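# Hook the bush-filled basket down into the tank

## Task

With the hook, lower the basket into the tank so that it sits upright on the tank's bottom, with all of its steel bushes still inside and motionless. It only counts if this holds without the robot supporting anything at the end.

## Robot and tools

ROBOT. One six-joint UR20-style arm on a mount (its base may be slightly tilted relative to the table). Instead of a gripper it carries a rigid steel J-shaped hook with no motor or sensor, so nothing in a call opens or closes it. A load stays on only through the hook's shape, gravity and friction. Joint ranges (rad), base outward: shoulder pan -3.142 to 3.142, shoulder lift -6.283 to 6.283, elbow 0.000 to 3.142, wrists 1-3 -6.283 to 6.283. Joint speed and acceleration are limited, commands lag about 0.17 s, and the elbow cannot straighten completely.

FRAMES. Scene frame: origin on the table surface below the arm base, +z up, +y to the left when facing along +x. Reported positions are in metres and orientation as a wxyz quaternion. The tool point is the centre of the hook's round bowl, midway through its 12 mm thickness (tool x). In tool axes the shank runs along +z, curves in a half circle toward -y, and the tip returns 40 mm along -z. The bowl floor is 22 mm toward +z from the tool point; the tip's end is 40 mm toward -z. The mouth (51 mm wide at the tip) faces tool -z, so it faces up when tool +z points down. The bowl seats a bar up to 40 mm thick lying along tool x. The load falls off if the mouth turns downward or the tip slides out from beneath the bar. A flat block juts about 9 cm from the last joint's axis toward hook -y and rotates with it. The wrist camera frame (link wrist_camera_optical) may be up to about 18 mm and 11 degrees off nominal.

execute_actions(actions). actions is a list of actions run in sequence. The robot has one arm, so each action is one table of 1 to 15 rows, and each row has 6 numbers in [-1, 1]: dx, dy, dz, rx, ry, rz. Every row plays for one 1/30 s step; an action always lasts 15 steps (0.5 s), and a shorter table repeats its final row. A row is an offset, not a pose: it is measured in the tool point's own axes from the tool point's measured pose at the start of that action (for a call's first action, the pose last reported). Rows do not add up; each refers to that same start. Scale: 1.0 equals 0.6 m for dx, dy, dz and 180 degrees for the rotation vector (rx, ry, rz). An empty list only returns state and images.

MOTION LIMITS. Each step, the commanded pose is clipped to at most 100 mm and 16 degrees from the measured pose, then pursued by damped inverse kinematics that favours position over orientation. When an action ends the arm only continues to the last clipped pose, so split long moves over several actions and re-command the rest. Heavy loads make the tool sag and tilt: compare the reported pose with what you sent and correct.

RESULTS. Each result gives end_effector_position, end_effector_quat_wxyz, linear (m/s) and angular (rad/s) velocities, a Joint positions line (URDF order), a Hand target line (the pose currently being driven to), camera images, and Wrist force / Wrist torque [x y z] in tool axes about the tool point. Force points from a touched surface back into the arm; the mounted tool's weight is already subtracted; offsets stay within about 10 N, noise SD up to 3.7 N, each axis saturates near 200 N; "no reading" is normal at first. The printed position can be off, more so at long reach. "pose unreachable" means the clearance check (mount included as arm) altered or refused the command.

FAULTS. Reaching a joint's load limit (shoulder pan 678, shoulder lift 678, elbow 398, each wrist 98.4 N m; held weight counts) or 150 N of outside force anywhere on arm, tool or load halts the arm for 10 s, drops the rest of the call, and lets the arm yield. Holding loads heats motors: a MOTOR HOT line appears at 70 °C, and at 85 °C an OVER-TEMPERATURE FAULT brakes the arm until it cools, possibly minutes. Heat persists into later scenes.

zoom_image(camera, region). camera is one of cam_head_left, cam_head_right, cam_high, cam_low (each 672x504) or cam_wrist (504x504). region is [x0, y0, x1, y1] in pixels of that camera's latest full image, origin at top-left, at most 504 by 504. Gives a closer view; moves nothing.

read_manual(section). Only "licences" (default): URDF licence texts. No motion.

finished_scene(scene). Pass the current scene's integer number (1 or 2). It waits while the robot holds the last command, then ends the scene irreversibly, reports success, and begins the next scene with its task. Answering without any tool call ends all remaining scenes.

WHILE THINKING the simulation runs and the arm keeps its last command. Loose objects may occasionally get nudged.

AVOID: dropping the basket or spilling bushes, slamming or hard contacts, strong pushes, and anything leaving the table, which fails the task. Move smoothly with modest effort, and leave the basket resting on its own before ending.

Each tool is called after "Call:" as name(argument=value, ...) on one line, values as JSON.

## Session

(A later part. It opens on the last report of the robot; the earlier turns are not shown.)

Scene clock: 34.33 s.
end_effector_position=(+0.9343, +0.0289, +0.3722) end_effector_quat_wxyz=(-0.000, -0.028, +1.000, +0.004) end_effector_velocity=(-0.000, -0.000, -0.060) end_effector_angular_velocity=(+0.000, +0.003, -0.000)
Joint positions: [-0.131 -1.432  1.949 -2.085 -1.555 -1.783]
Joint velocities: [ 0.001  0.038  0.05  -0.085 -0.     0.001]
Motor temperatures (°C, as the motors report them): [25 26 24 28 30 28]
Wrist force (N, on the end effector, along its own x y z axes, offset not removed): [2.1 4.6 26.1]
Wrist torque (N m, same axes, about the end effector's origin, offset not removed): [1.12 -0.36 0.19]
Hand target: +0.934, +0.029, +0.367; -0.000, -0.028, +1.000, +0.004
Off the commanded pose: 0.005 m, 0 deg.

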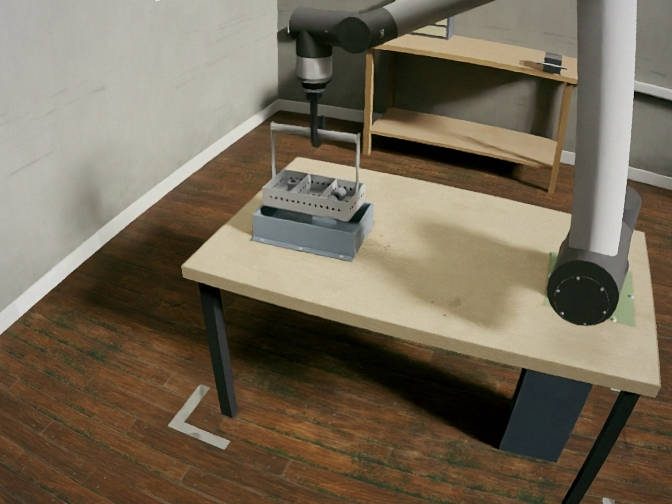

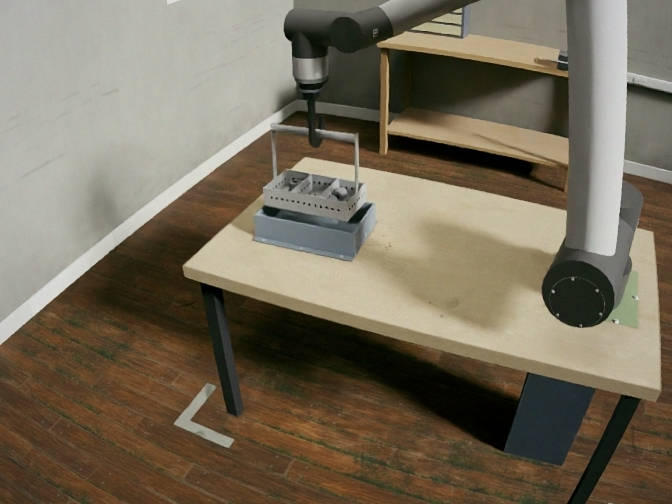

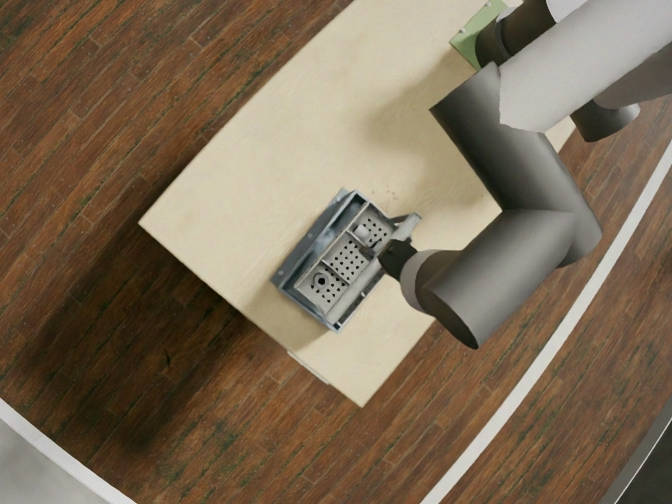

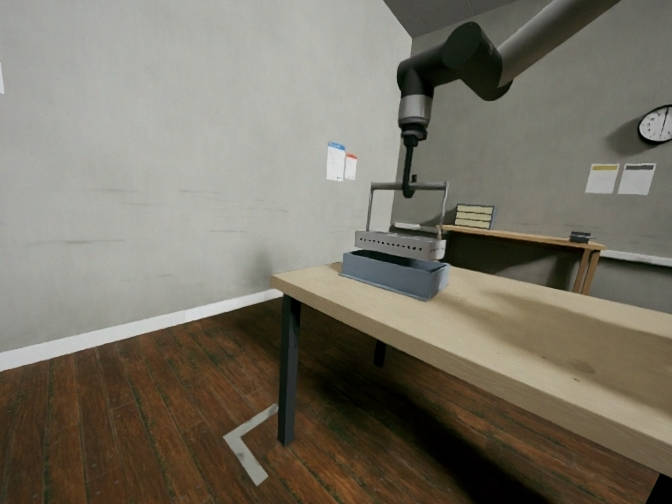

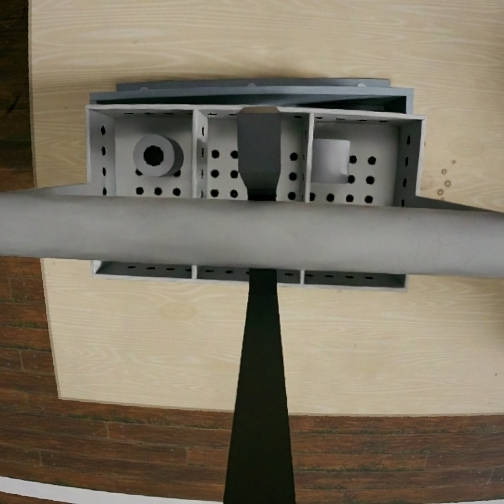

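Call:
execute_actions(actions=[])

Scene clock: 34.53 s.
end_effector_position=(+0.9344, +0.0289, +0.3676) end_effector_quat_wxyz=(-0.000, -0.028, +1.000, +0.004) end_effector_velocity=(-0.001, +0.000, -0.006) end_effector_angular_velocity=(-0.000, +0.003, +0.001)
Joint positions: [-0.131 -1.429  1.953 -2.092 -1.555 -1.783]
Joint velocities: [ 0.     0.003  0.005 -0.006 -0.001 -0.   ]
Motor temperatures (°C, as the motors report them): [25 26 24 28 30 28]
Wrist force (N, on the end effector, along its own x y z axes, offset not removed): [0.1 -0.3 25.9]
Wrist torque (N m, same axes, about the end effector's origin, offset not removed): [0.10 -0.02 0.26]
Hand target: +0.934, +0.029, +0.367; -0.000, -0.028, +1.000, +0.004
Off the commanded pose: 0.000 m, 0 deg.

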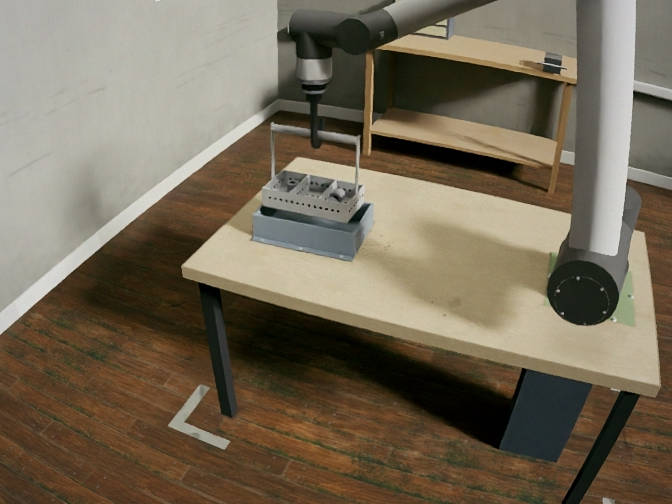

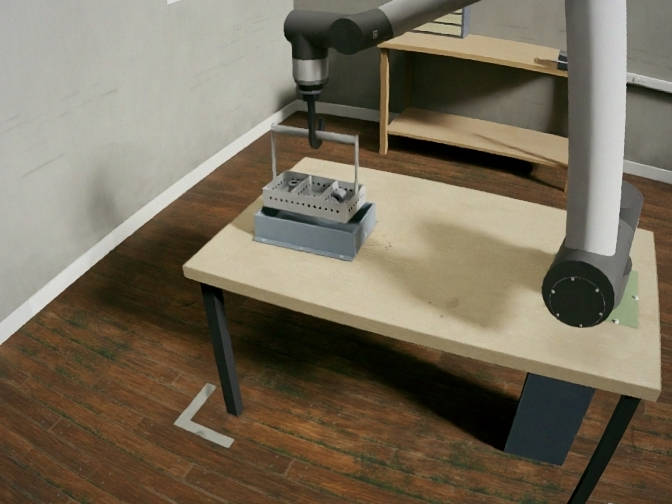

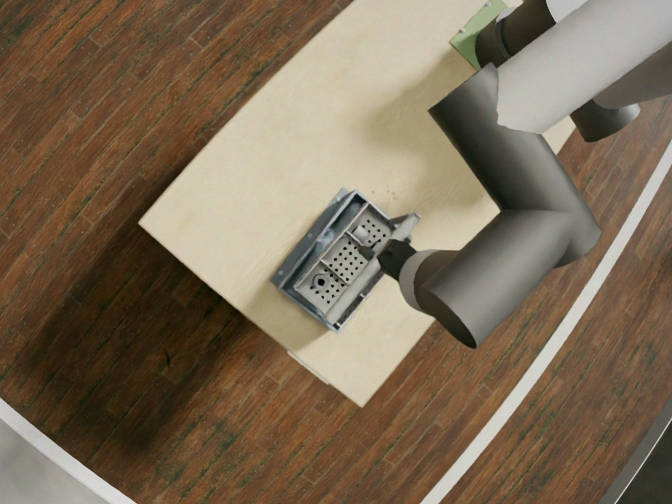

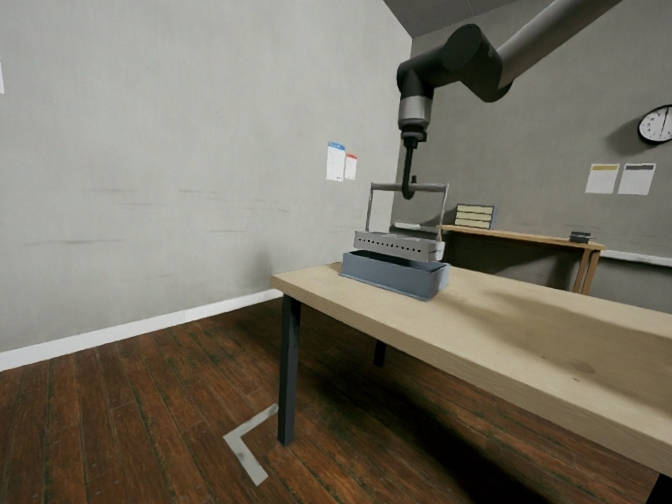

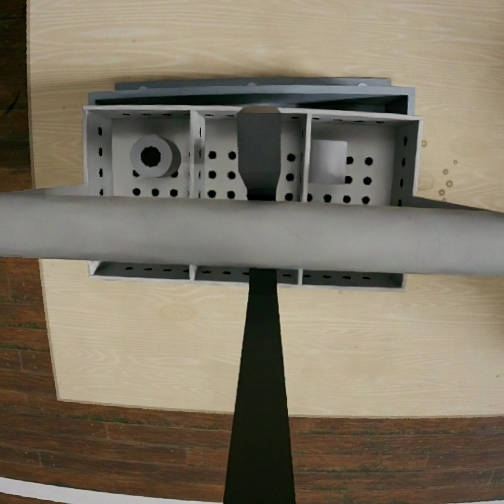

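Call:
execute_actions(actions=[[[-0.0005,0,0,0,0,-0.001],[-0.001,0,0,0,0,-0.002],[-0.0015,0,0,0,0,-0.0035],[-0.002,0,0,0,0,-0.005],[-0.0025,0,0,0,0,-0.0065],[-0.003,0,0,0,0,-0.008],[-0.0035,0,0,0,0,-0.0095],[-0.004,0,0,0,0,-0.011],[-0.0045,0,0,0,0,-0.0125],[-0.005,0,0,0,0,-0.0135],[-0.0055,0,0,0,0,-0.0145],[-0.006,0,0,0,0,-0.0155],[-0.0065,0,0,0,0,-0.016],[-0.007,0,0,0,0,-0.0165]],[[0,0,0.005,0,0,0],[0,0,0.01,0,0,0],[0,0,0.015,0,0,0],[0,0,0.02,0,0,0],[0,0,0.025,0,0,0]]])

Scene clock: 36.40 s.
end_effector_position=(+0.9379, +0.0292, +0.3527) end_effector_quat_wxyz=(-0.000, -0.051, +0.999, +0.004) end_effector_velocity=(-0.000, +0.000, -0.003) end_effector_angular_velocity=(-0.000, +0.001, -0.001)
Joint positions: [-0.13  -1.418  1.963 -2.113 -1.555 -1.828]
Joint velocities: [ 0.     0.002  0.002 -0.002 -0.     0.001]
Motor temperatures (°C, as the motors report them): [25 26 24 28 30 28]
Wrist force (N, on the end effector, along its own x y z axes, offset not removed): [1.7 1.4 26.9]
Wrist torque (N m, same axes, about the end effector's origin, offset not removed): [0.45 -0.32 0.09]
Hand target: +0.938, +0.029, +0.353; -0.000, -0.051, +0.999, +0.004
Off the commanded pose: 0.000 m, 0 deg.

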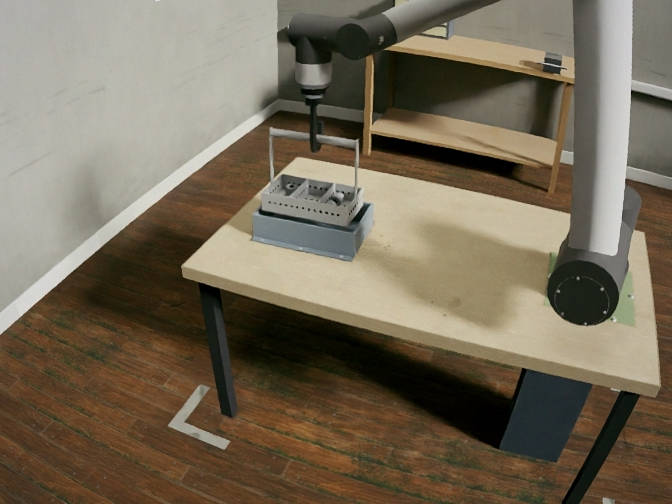

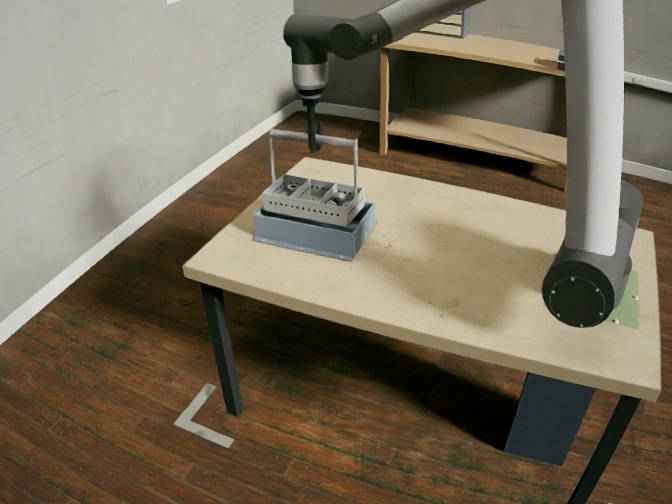

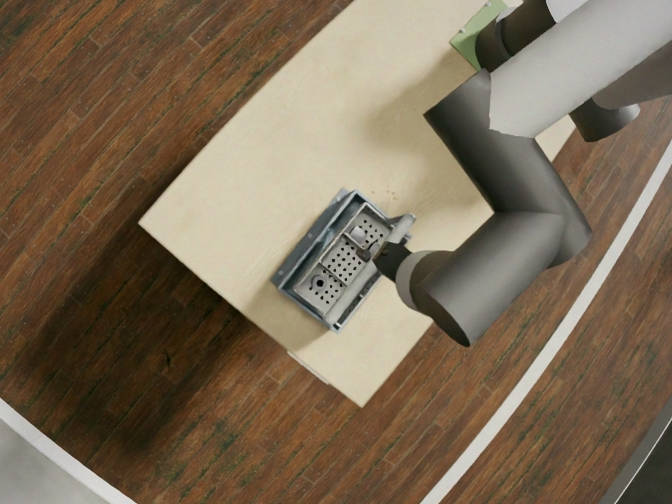

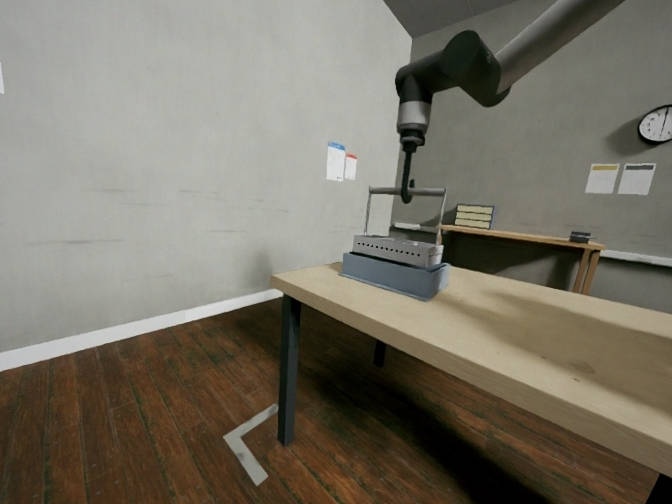

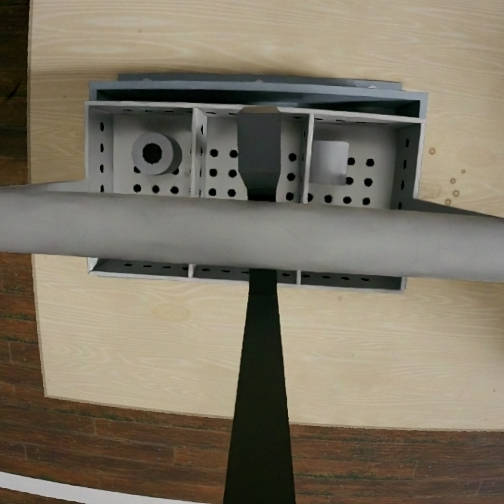

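Call:
zoom_image(camera="cam_high", region=[260, 170, 430, 340])

Call:
zoom_image(camera="cam_head_left", region=[240, 120, 390, 270])

Region (260, 170, 430, 340) of cam_high's 672x504 image, scaled by 2.965, with more detail than that image has.

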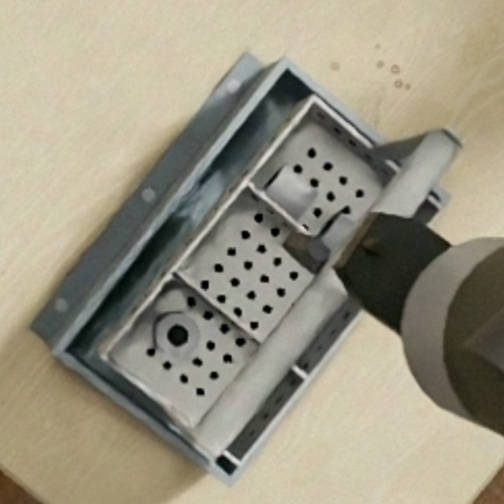

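Region (240, 120, 390, 270) of cam_head_left's 672x504 image, scaled by 3.360, with more detail than that image has.

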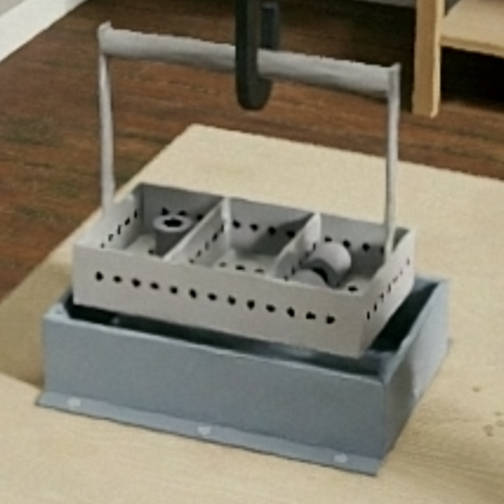

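Call:
execute_actions(actions=[[[0,0,0.002,0,0,0],[0,0,0.005,0,0,0],[0,0,0.009,0,0,0],[0,0,0.014,0,0,0],[0,0,0.02,0,0,0],[0,0,0.026,0,0,0],[0,0,0.032,0,0,0],[0,0,0.038,0,0,0],[0,0,0.044,0,0,0],[0,0,0.05,0,0,0],[0,0,0.056,0,0,0],[0,0,0.061,0,0,0],[0,0,0.065,0,0,0],[0,0,0.068,0,0,0],[0,0,0.07,0,0,0]]])

Scene clock: 37.37 s.
end_effector_position=(+0.9377, +0.0294, +0.3179) end_effector_quat_wxyz=(-0.000, -0.051, +0.999, +0.004) end_effector_velocity=(-0.001, -0.000, -0.075) end_effector_angular_velocity=(-0.000, +0.000, -0.001)
Joint positions: [-0.13  -1.394  1.991 -2.164 -1.555 -1.828]
Joint velocities: [ 0.     0.053  0.058 -0.111 -0.     0.001]
Motor temperatures (°C, as the motors report them): [25 26 24 28 30 28]
Wrist force (N, on the end effector, along its own x y z axes, offset not removed): [1.7 1.9 30.6]
Wrist torque (N m, same axes, about the end effector's origin, offset not removed): [0.68 -0.23 0.18]
Hand target: +0.938, +0.029, +0.311; -0.000, -0.051, +0.999, +0.004
Off the commanded pose: 0.007 m, 0 deg.

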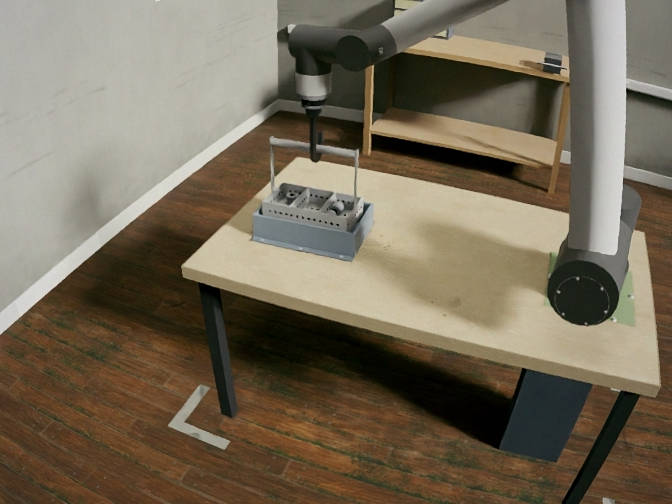

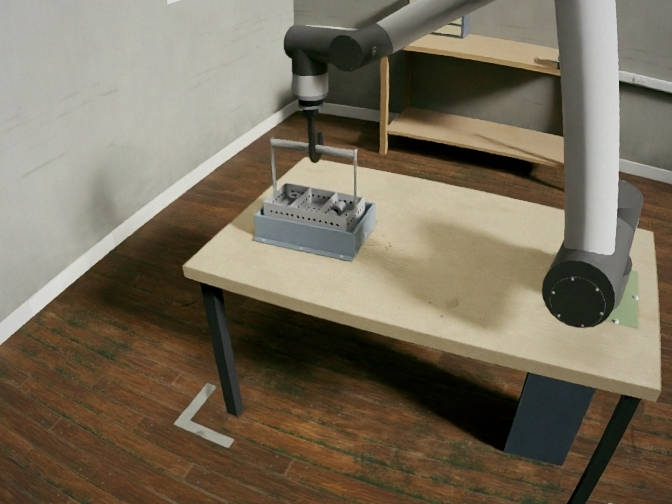

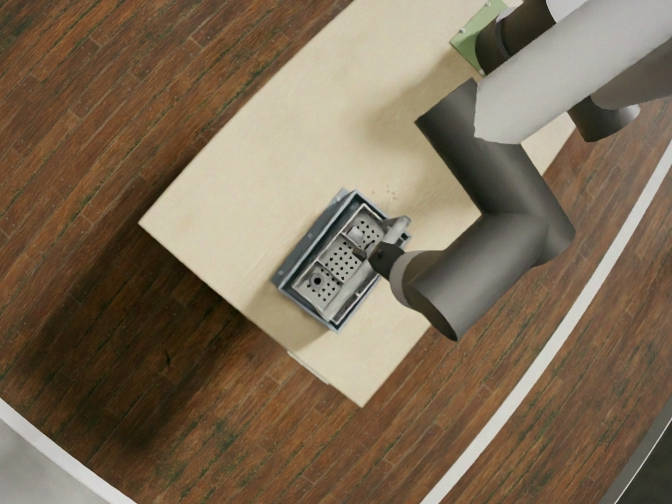

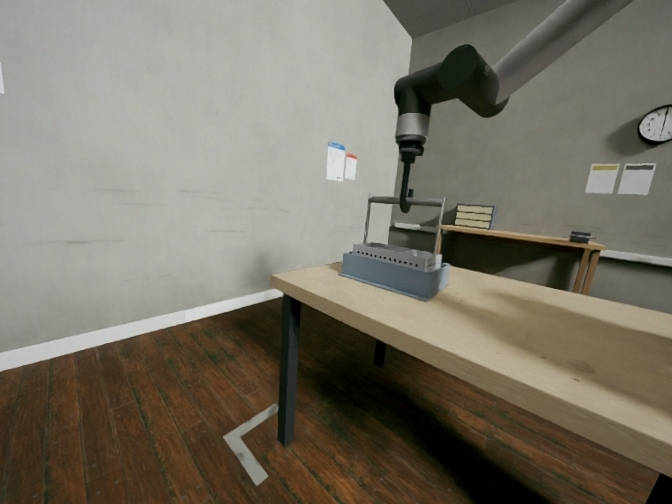

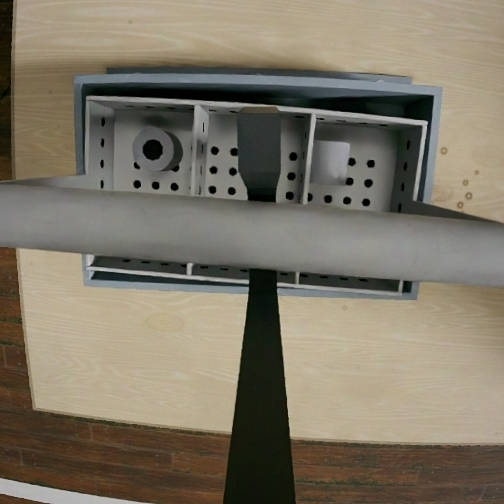

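Call:
execute_actions(actions=[])

Scene clock: 37.67 s.
end_effector_position=(+0.9378, +0.0295, +0.3110) end_effector_quat_wxyz=(-0.000, -0.051, +0.999, +0.004) end_effector_velocity=(+0.000, -0.000, +0.000) end_effector_angular_velocity=(-0.000, -0.002, -0.000)
Joint positions: [-0.13  -1.389  1.996 -2.175 -1.555 -1.827]
Joint velocities: [-0.    -0.     0.001 -0.003 -0.    -0.   ]
Motor temperatures (°C, as the motors report them): [25 26 24 28 30 28]
Wrist force (N, on the end effector, along its own x y z axes, offset not removed): [3.9 3.3 25.5]
Wrist torque (N m, same axes, about the end effector's origin, offset not removed): [0.92 -0.61 0.07]
Hand target: +0.938, +0.029, +0.311; -0.000, -0.051, +0.999, +0.004
Off the commanded pose: 0.000 m, 0 deg.

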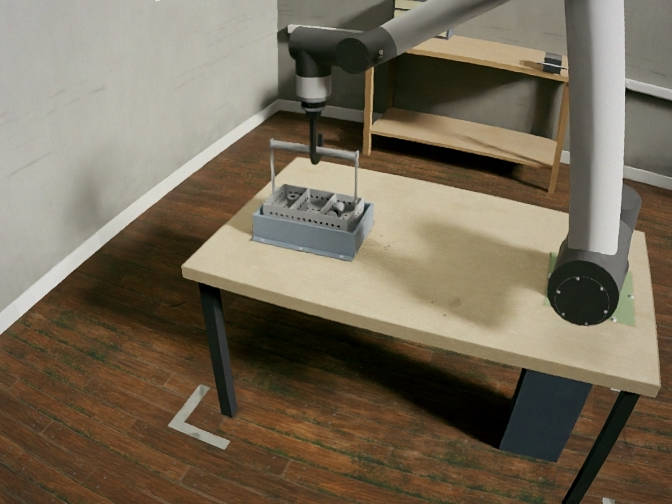

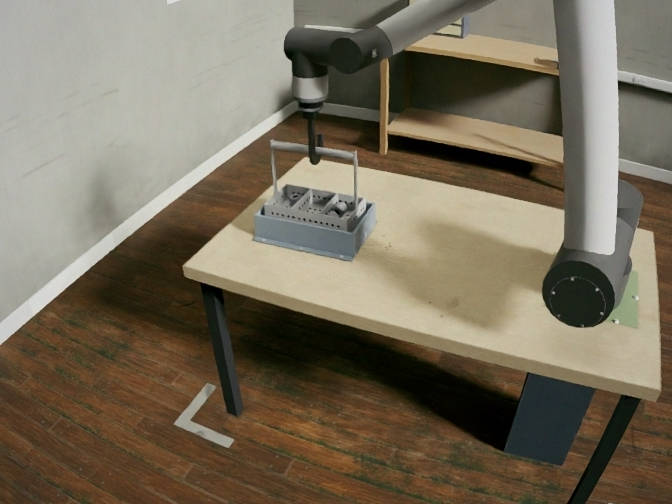

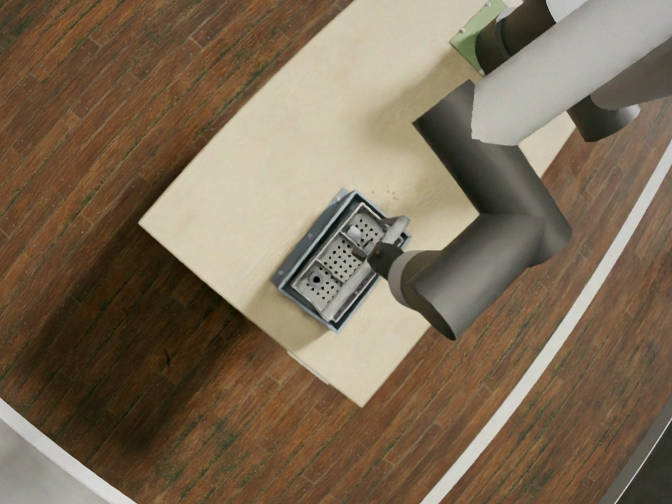

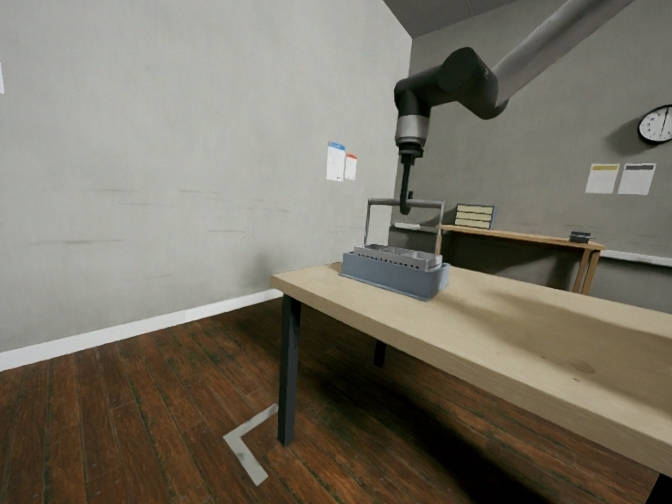

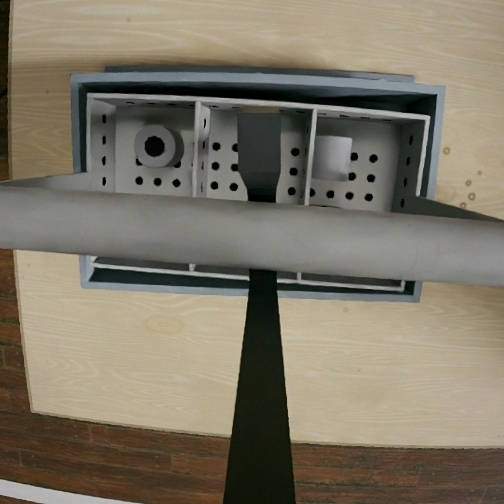

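Call:
execute_actions(actions=[[[0,0,0.002,0,0,0],[0,0,0.005,0,0,0],[0,0,0.009,0,0,0],[0,0,0.013,0,0,0],[0,0,0.017,0,0,0],[0,0,0.021,0,0,0],[0,0,0.025,0,0,0],[0,0,0.029,0,0,0],[0,0,0.033,0,0,0],[0,0,0.037,0,0,0],[0,0,0.041,0,0,0],[0,0,0.044,0,0,0],[0,0,0.047,0,0,0],[0,0,0.05,0,0,0],[0,0,0.052,0,0,0]],[[0,0,0.006,0,0,0],[0,0,0.008,0,0,0],[0,0,0.01,0,0,0],[0,0,0.012,0,0,0],[0,0,0.014,0,0,0],[0,0,0.016,0,0,0],[0,0,0.018,0,0,0],[0,0,0.019,0,0,0],[0,0,0.02,0,0,0],[0,0,0.021,0,0,0],[0,0,0.022,0,0,0]]])

Scene clock: 39.00 s.
end_effector_position=(+0.9376, +0.0297, +0.2728) end_effector_quat_wxyz=(-0.000, -0.051, +0.999, +0.004) end_effector_velocity=(-0.001, +0.000, -0.005) end_effector_angular_velocity=(-0.000, -0.000, +0.001)
Joint positions: [-0.129 -1.36   2.024 -2.231 -1.555 -1.827]
Joint velocities: [ 0.     0.003  0.005 -0.009 -0.    -0.   ]
Motor temperatures (°C, as the motors report them): [25 26 24 28 30 28]
Wrist force (N, on the end effector, along its own x y z axes, offset not removed): [2.5 1.6 28.0]
Wrist torque (N m, same axes, about the end effector's origin, offset not removed): [0.49 -0.27 0.16]
Hand target: +0.938, +0.030, +0.272; -0.000, -0.051, +0.999, +0.004
Off the commanded pose: 0.000 m, 0 deg.

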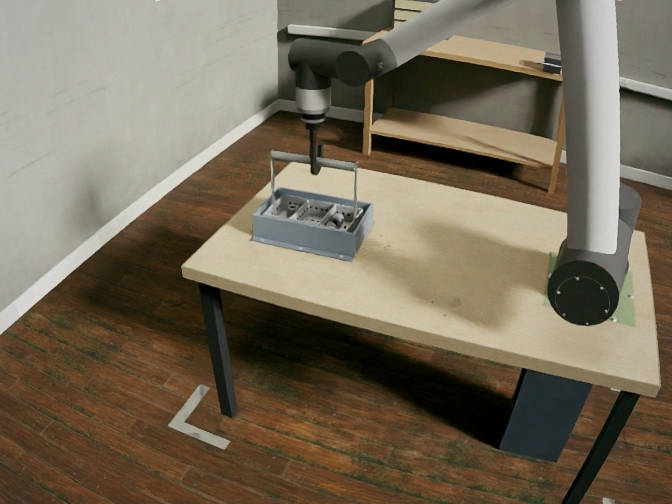

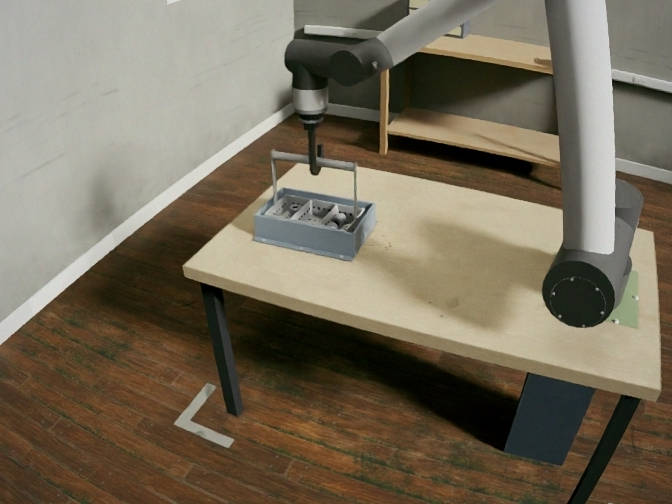

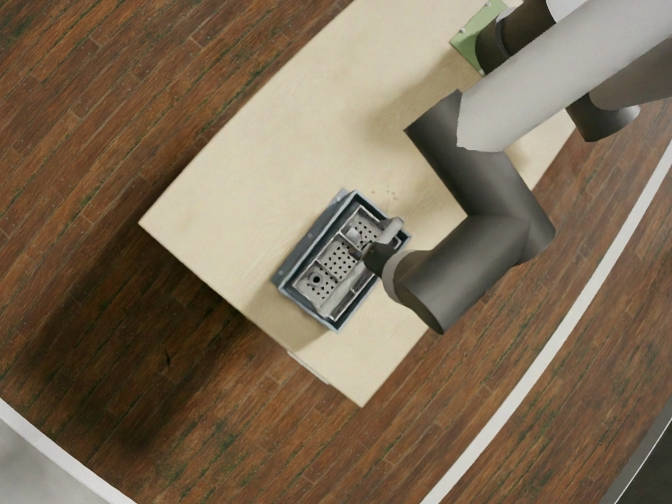

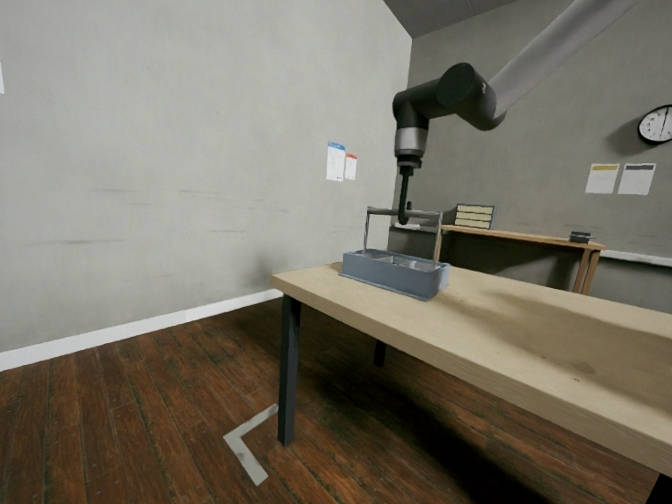

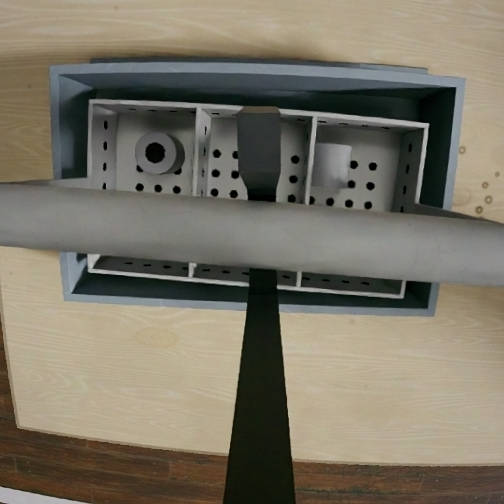

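Call:
execute_actions(actions=[[[0,0,0.002,0,0,0],[0,0,0.003,0,0,0],[0,0,0.004,0,0,0],[0,0,0.005,0,0,0],[0,0,0.006,0,0,0],[0,0,0.007,0,0,0],[0,0,0.008,0,0,0],[0,0,0.009,0,0,0],[0,0,0.01,0,0,0],[0,0,0.011,0,0,0],[0,0,0.012,0,0,0],[0,0,0.013,0,0,0],[0,0,0.014,0,0,0],[0,0,0.015,0,0,0],[0,0,0.016,0,0,0]],[[0,0,0.004,0,0,0],[0,0,0.005,0,0,0],[0,0,0.006,0,0,0],[0,0,0.007,0,0,0],[0,0,0.008,0,0,0],[0,0,0.009,0,0,0],[0,0,0.01,0,0,0],[0,0,0.011,0,0,0],[0,0,0.012,0,0,0],[0,0,0.013,0,0,0],[0,0,0.014,0,0,0],[0,0,0.015,0,0,0],[0,0,0.016,0,0,0],[0,0,0.017,0,0,0],[0,0,0.018,0,0,0]]])

Scene clock: 40.30 s.
end_effector_position=(+0.9377, +0.0298, +0.2564) end_effector_quat_wxyz=(-0.000, -0.051, +0.999, +0.004) end_effector_velocity=(-0.001, +0.000, -0.017) end_effector_angular_velocity=(+0.000, -0.001, -0.000)
Joint positions: [-0.129 -1.347  2.035 -2.256 -1.555 -1.826]
Joint velocities: [-0.     0.013  0.013 -0.026  0.001 -0.   ]
Motor temperatures (°C, as the motors report them): [25 26 24 28 30 28]
Wrist force (N, on the end effector, along its own x y z axes, offset not removed): [4.2 2.1 5.6]
Wrist torque (N m, same axes, about the end effector's origin, offset not removed): [0.81 -0.89 0.11]
Hand target: +0.938, +0.030, +0.254; -0.000, -0.051, +0.999, +0.004
Off the commanded pose: 0.002 m, 0 deg.

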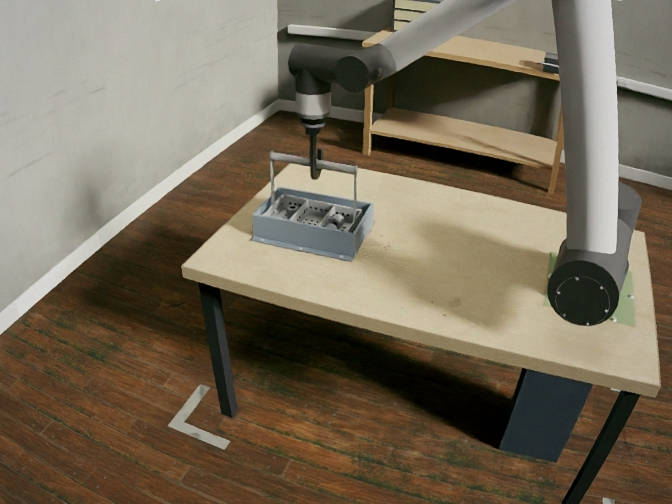

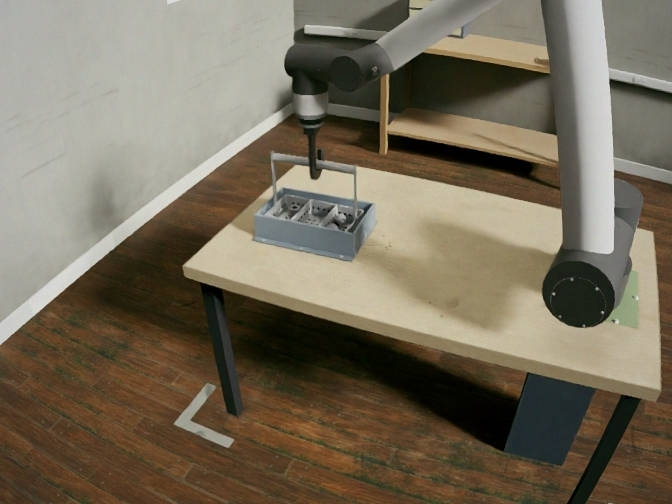

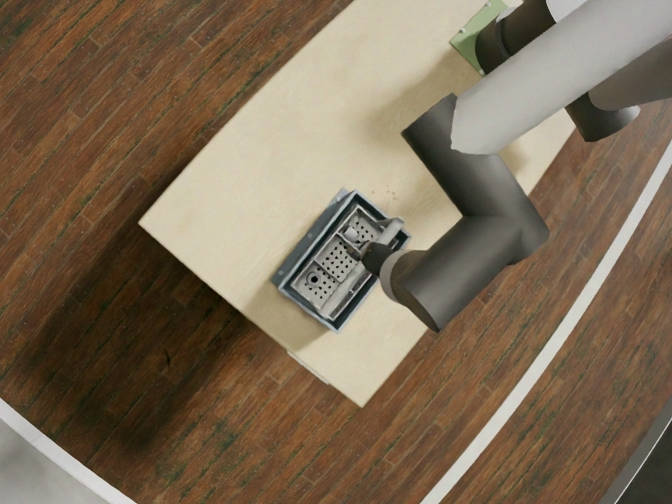

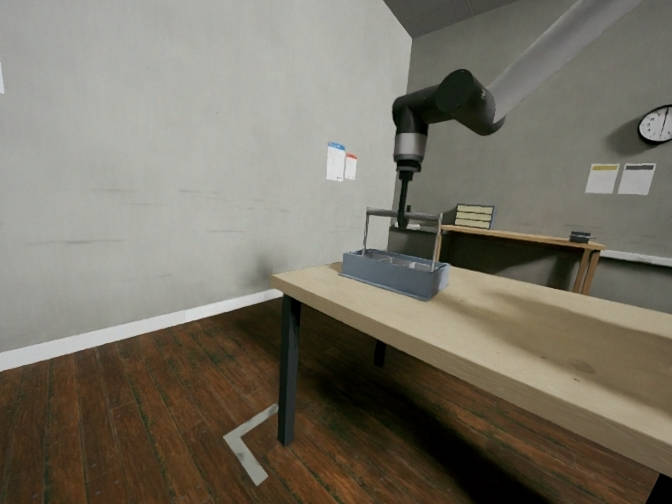

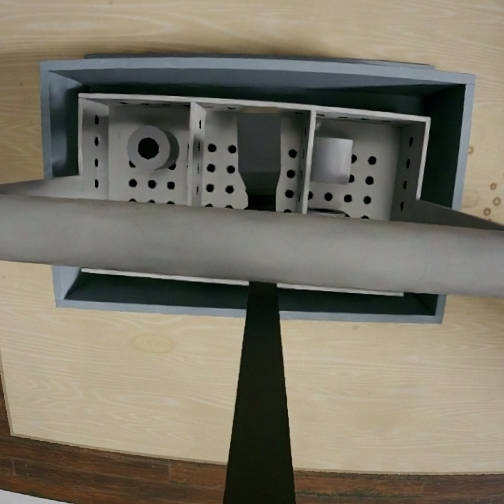

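Call:
execute_actions(actions=[[[0,0.001,0.03,0,0,0],[0,0.002,0.06,0,0,0],[0,0.003,0.09,0,0,0],[0,0.004,0.117,0,0,0]],[[0,0.04,0,0,0,0],[0,0.08,0,0,0,0],[0,0.12,0,0,0,0],[0,0.15,0,0,0,0]]])

Scene clock: 41.87 s.
end_effector_position=(+0.9282, +0.1215, +0.1874) end_effector_quat_wxyz=(-0.000, -0.051, +0.999, +0.004) end_effector_velocity=(+0.000, +0.008, -0.003) end_effector_angular_velocity=(-0.001, +0.003, -0.001)
Joint positions: [-0.029 -1.285  2.076 -2.36  -1.554 -1.727]
Joint velocities: [ 0.009  0.005 -0.002  0.001 -0.001  0.011]
Motor temperatures (°C, as the motors report them): [25 26 24 28 30 28]
Wrist force (N, on the end effector, along its own x y z axes, offset not removed): [3.7 1.8 3.9]
Wrist torque (N m, same axes, about the end effector's origin, offset not removed): [0.59 -0.72 0.10]
Hand target: +0.928, +0.122, +0.187; -0.000, -0.051, +0.999, +0.004
Off the commanded pose: 0.001 m, 0 deg.

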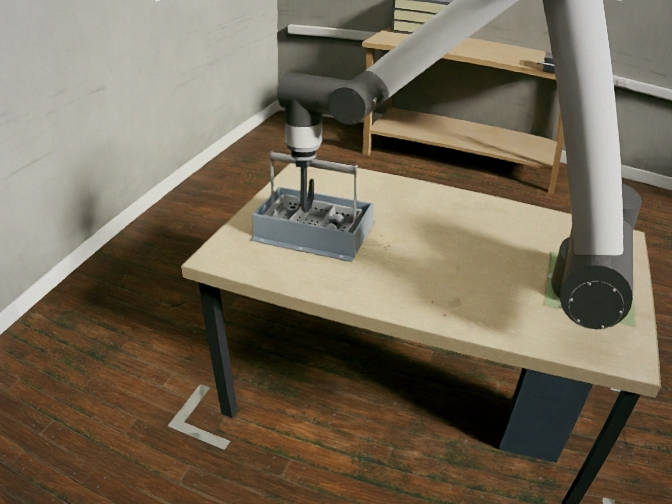

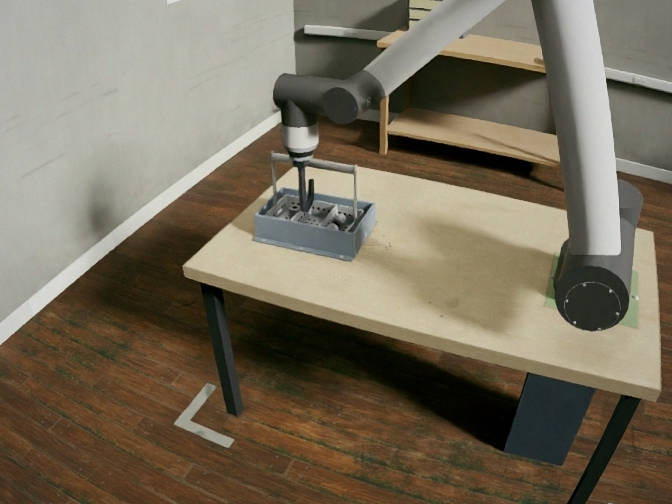

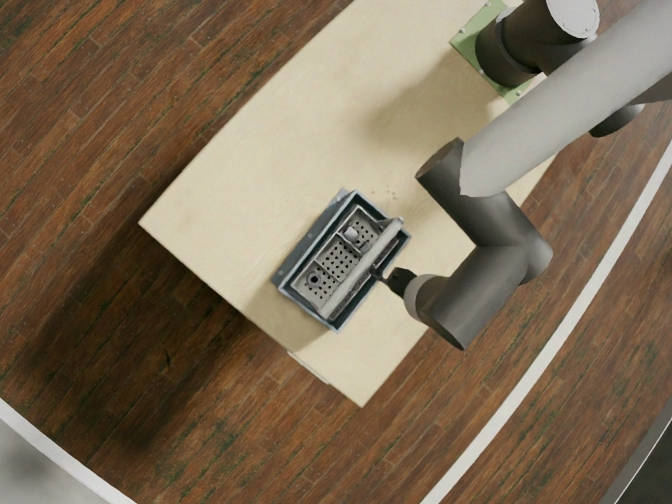

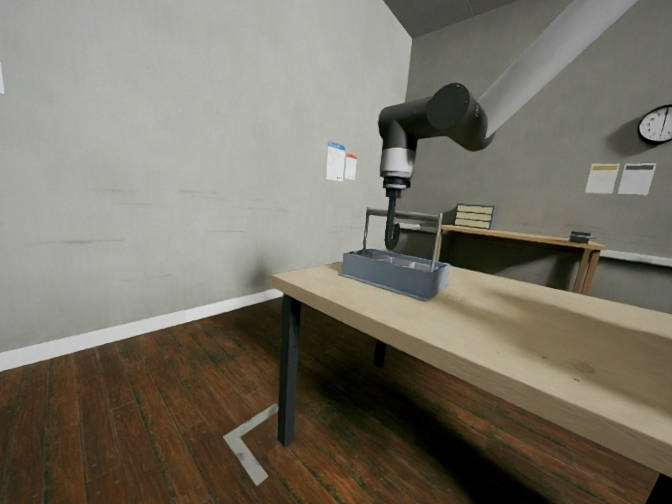

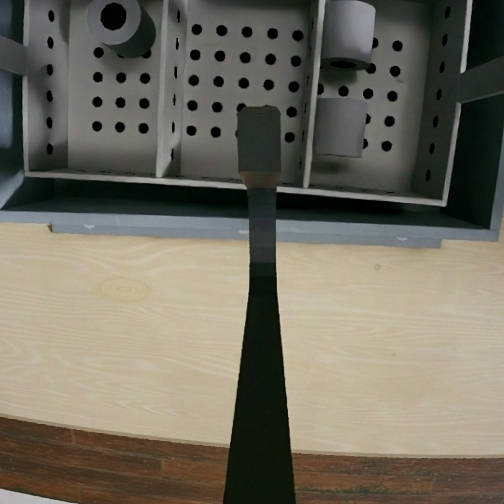

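Call:
execute_actions(actions=[[[0,0.02,-0.05,0,0,0],[0,0.04,-0.1,0,0,0],[0,0.05,-0.15,0,0,0],[0,0.05,-0.2,0,0,0],[0,0.05,-0.25,0,0,0]],[[0,0,0,0,0,0]]])

Scene clock: 43.00 s.
end_effector_position=(+0.9253, +0.1503, +0.3358) end_effector_quat_wxyz=(+0.000, -0.051, +0.999, +0.004) end_effector_velocity=(+0.000, +0.000, +0.001) end_effector_angular_velocity=(+0.001, -0.001, +0.000)
Joint positions: [ 0.    -1.404  1.973 -2.14  -1.554 -1.698]
Joint velocities: [ 0.    -0.001 -0.001  0.     0.001 -0.   ]
Motor temperatures (°C, as the motors report them): [25 26 24 28 30 28]
Wrist force (N, on the end effector, along its own x y z axes, offset not removed): [3.1 2.8 8.7]
Wrist torque (N m, same axes, about the end effector's origin, offset not removed): [1.05 -0.59 0.17]
Hand target: +0.925, +0.150, +0.336; +0.000, -0.051, +0.999, +0.004
Off the commanded pose: 0.000 m, 0 deg.

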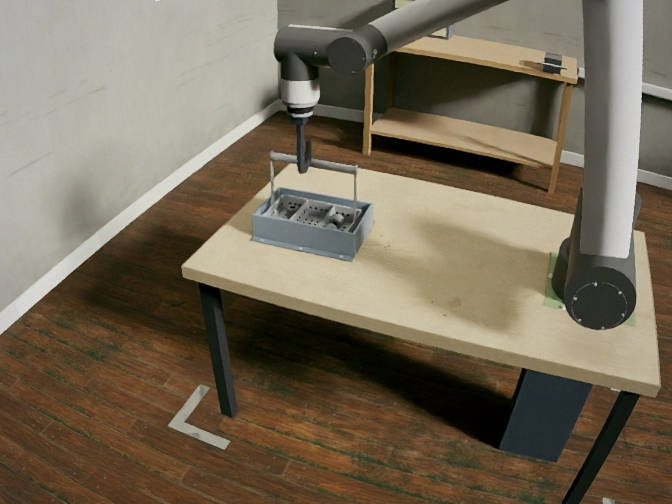

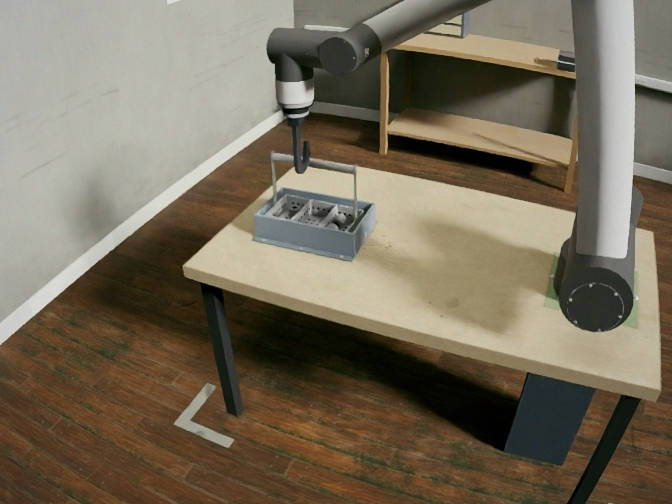

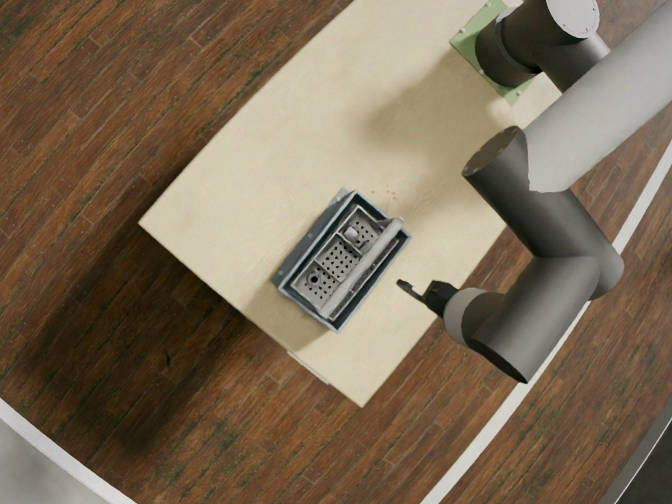

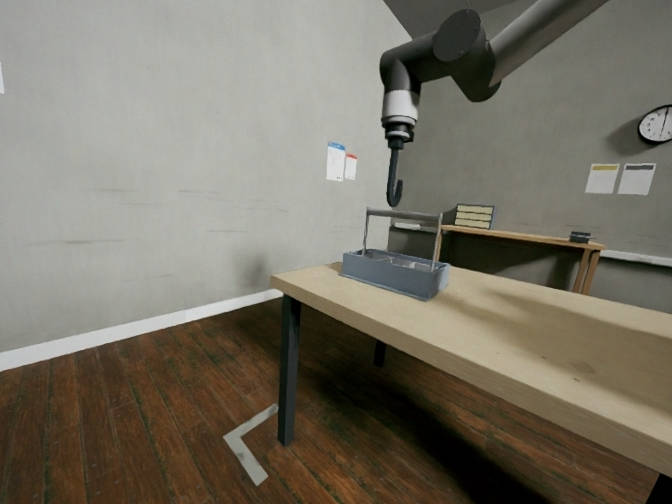

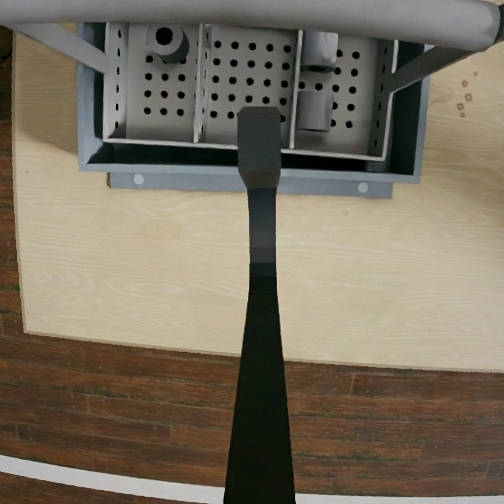

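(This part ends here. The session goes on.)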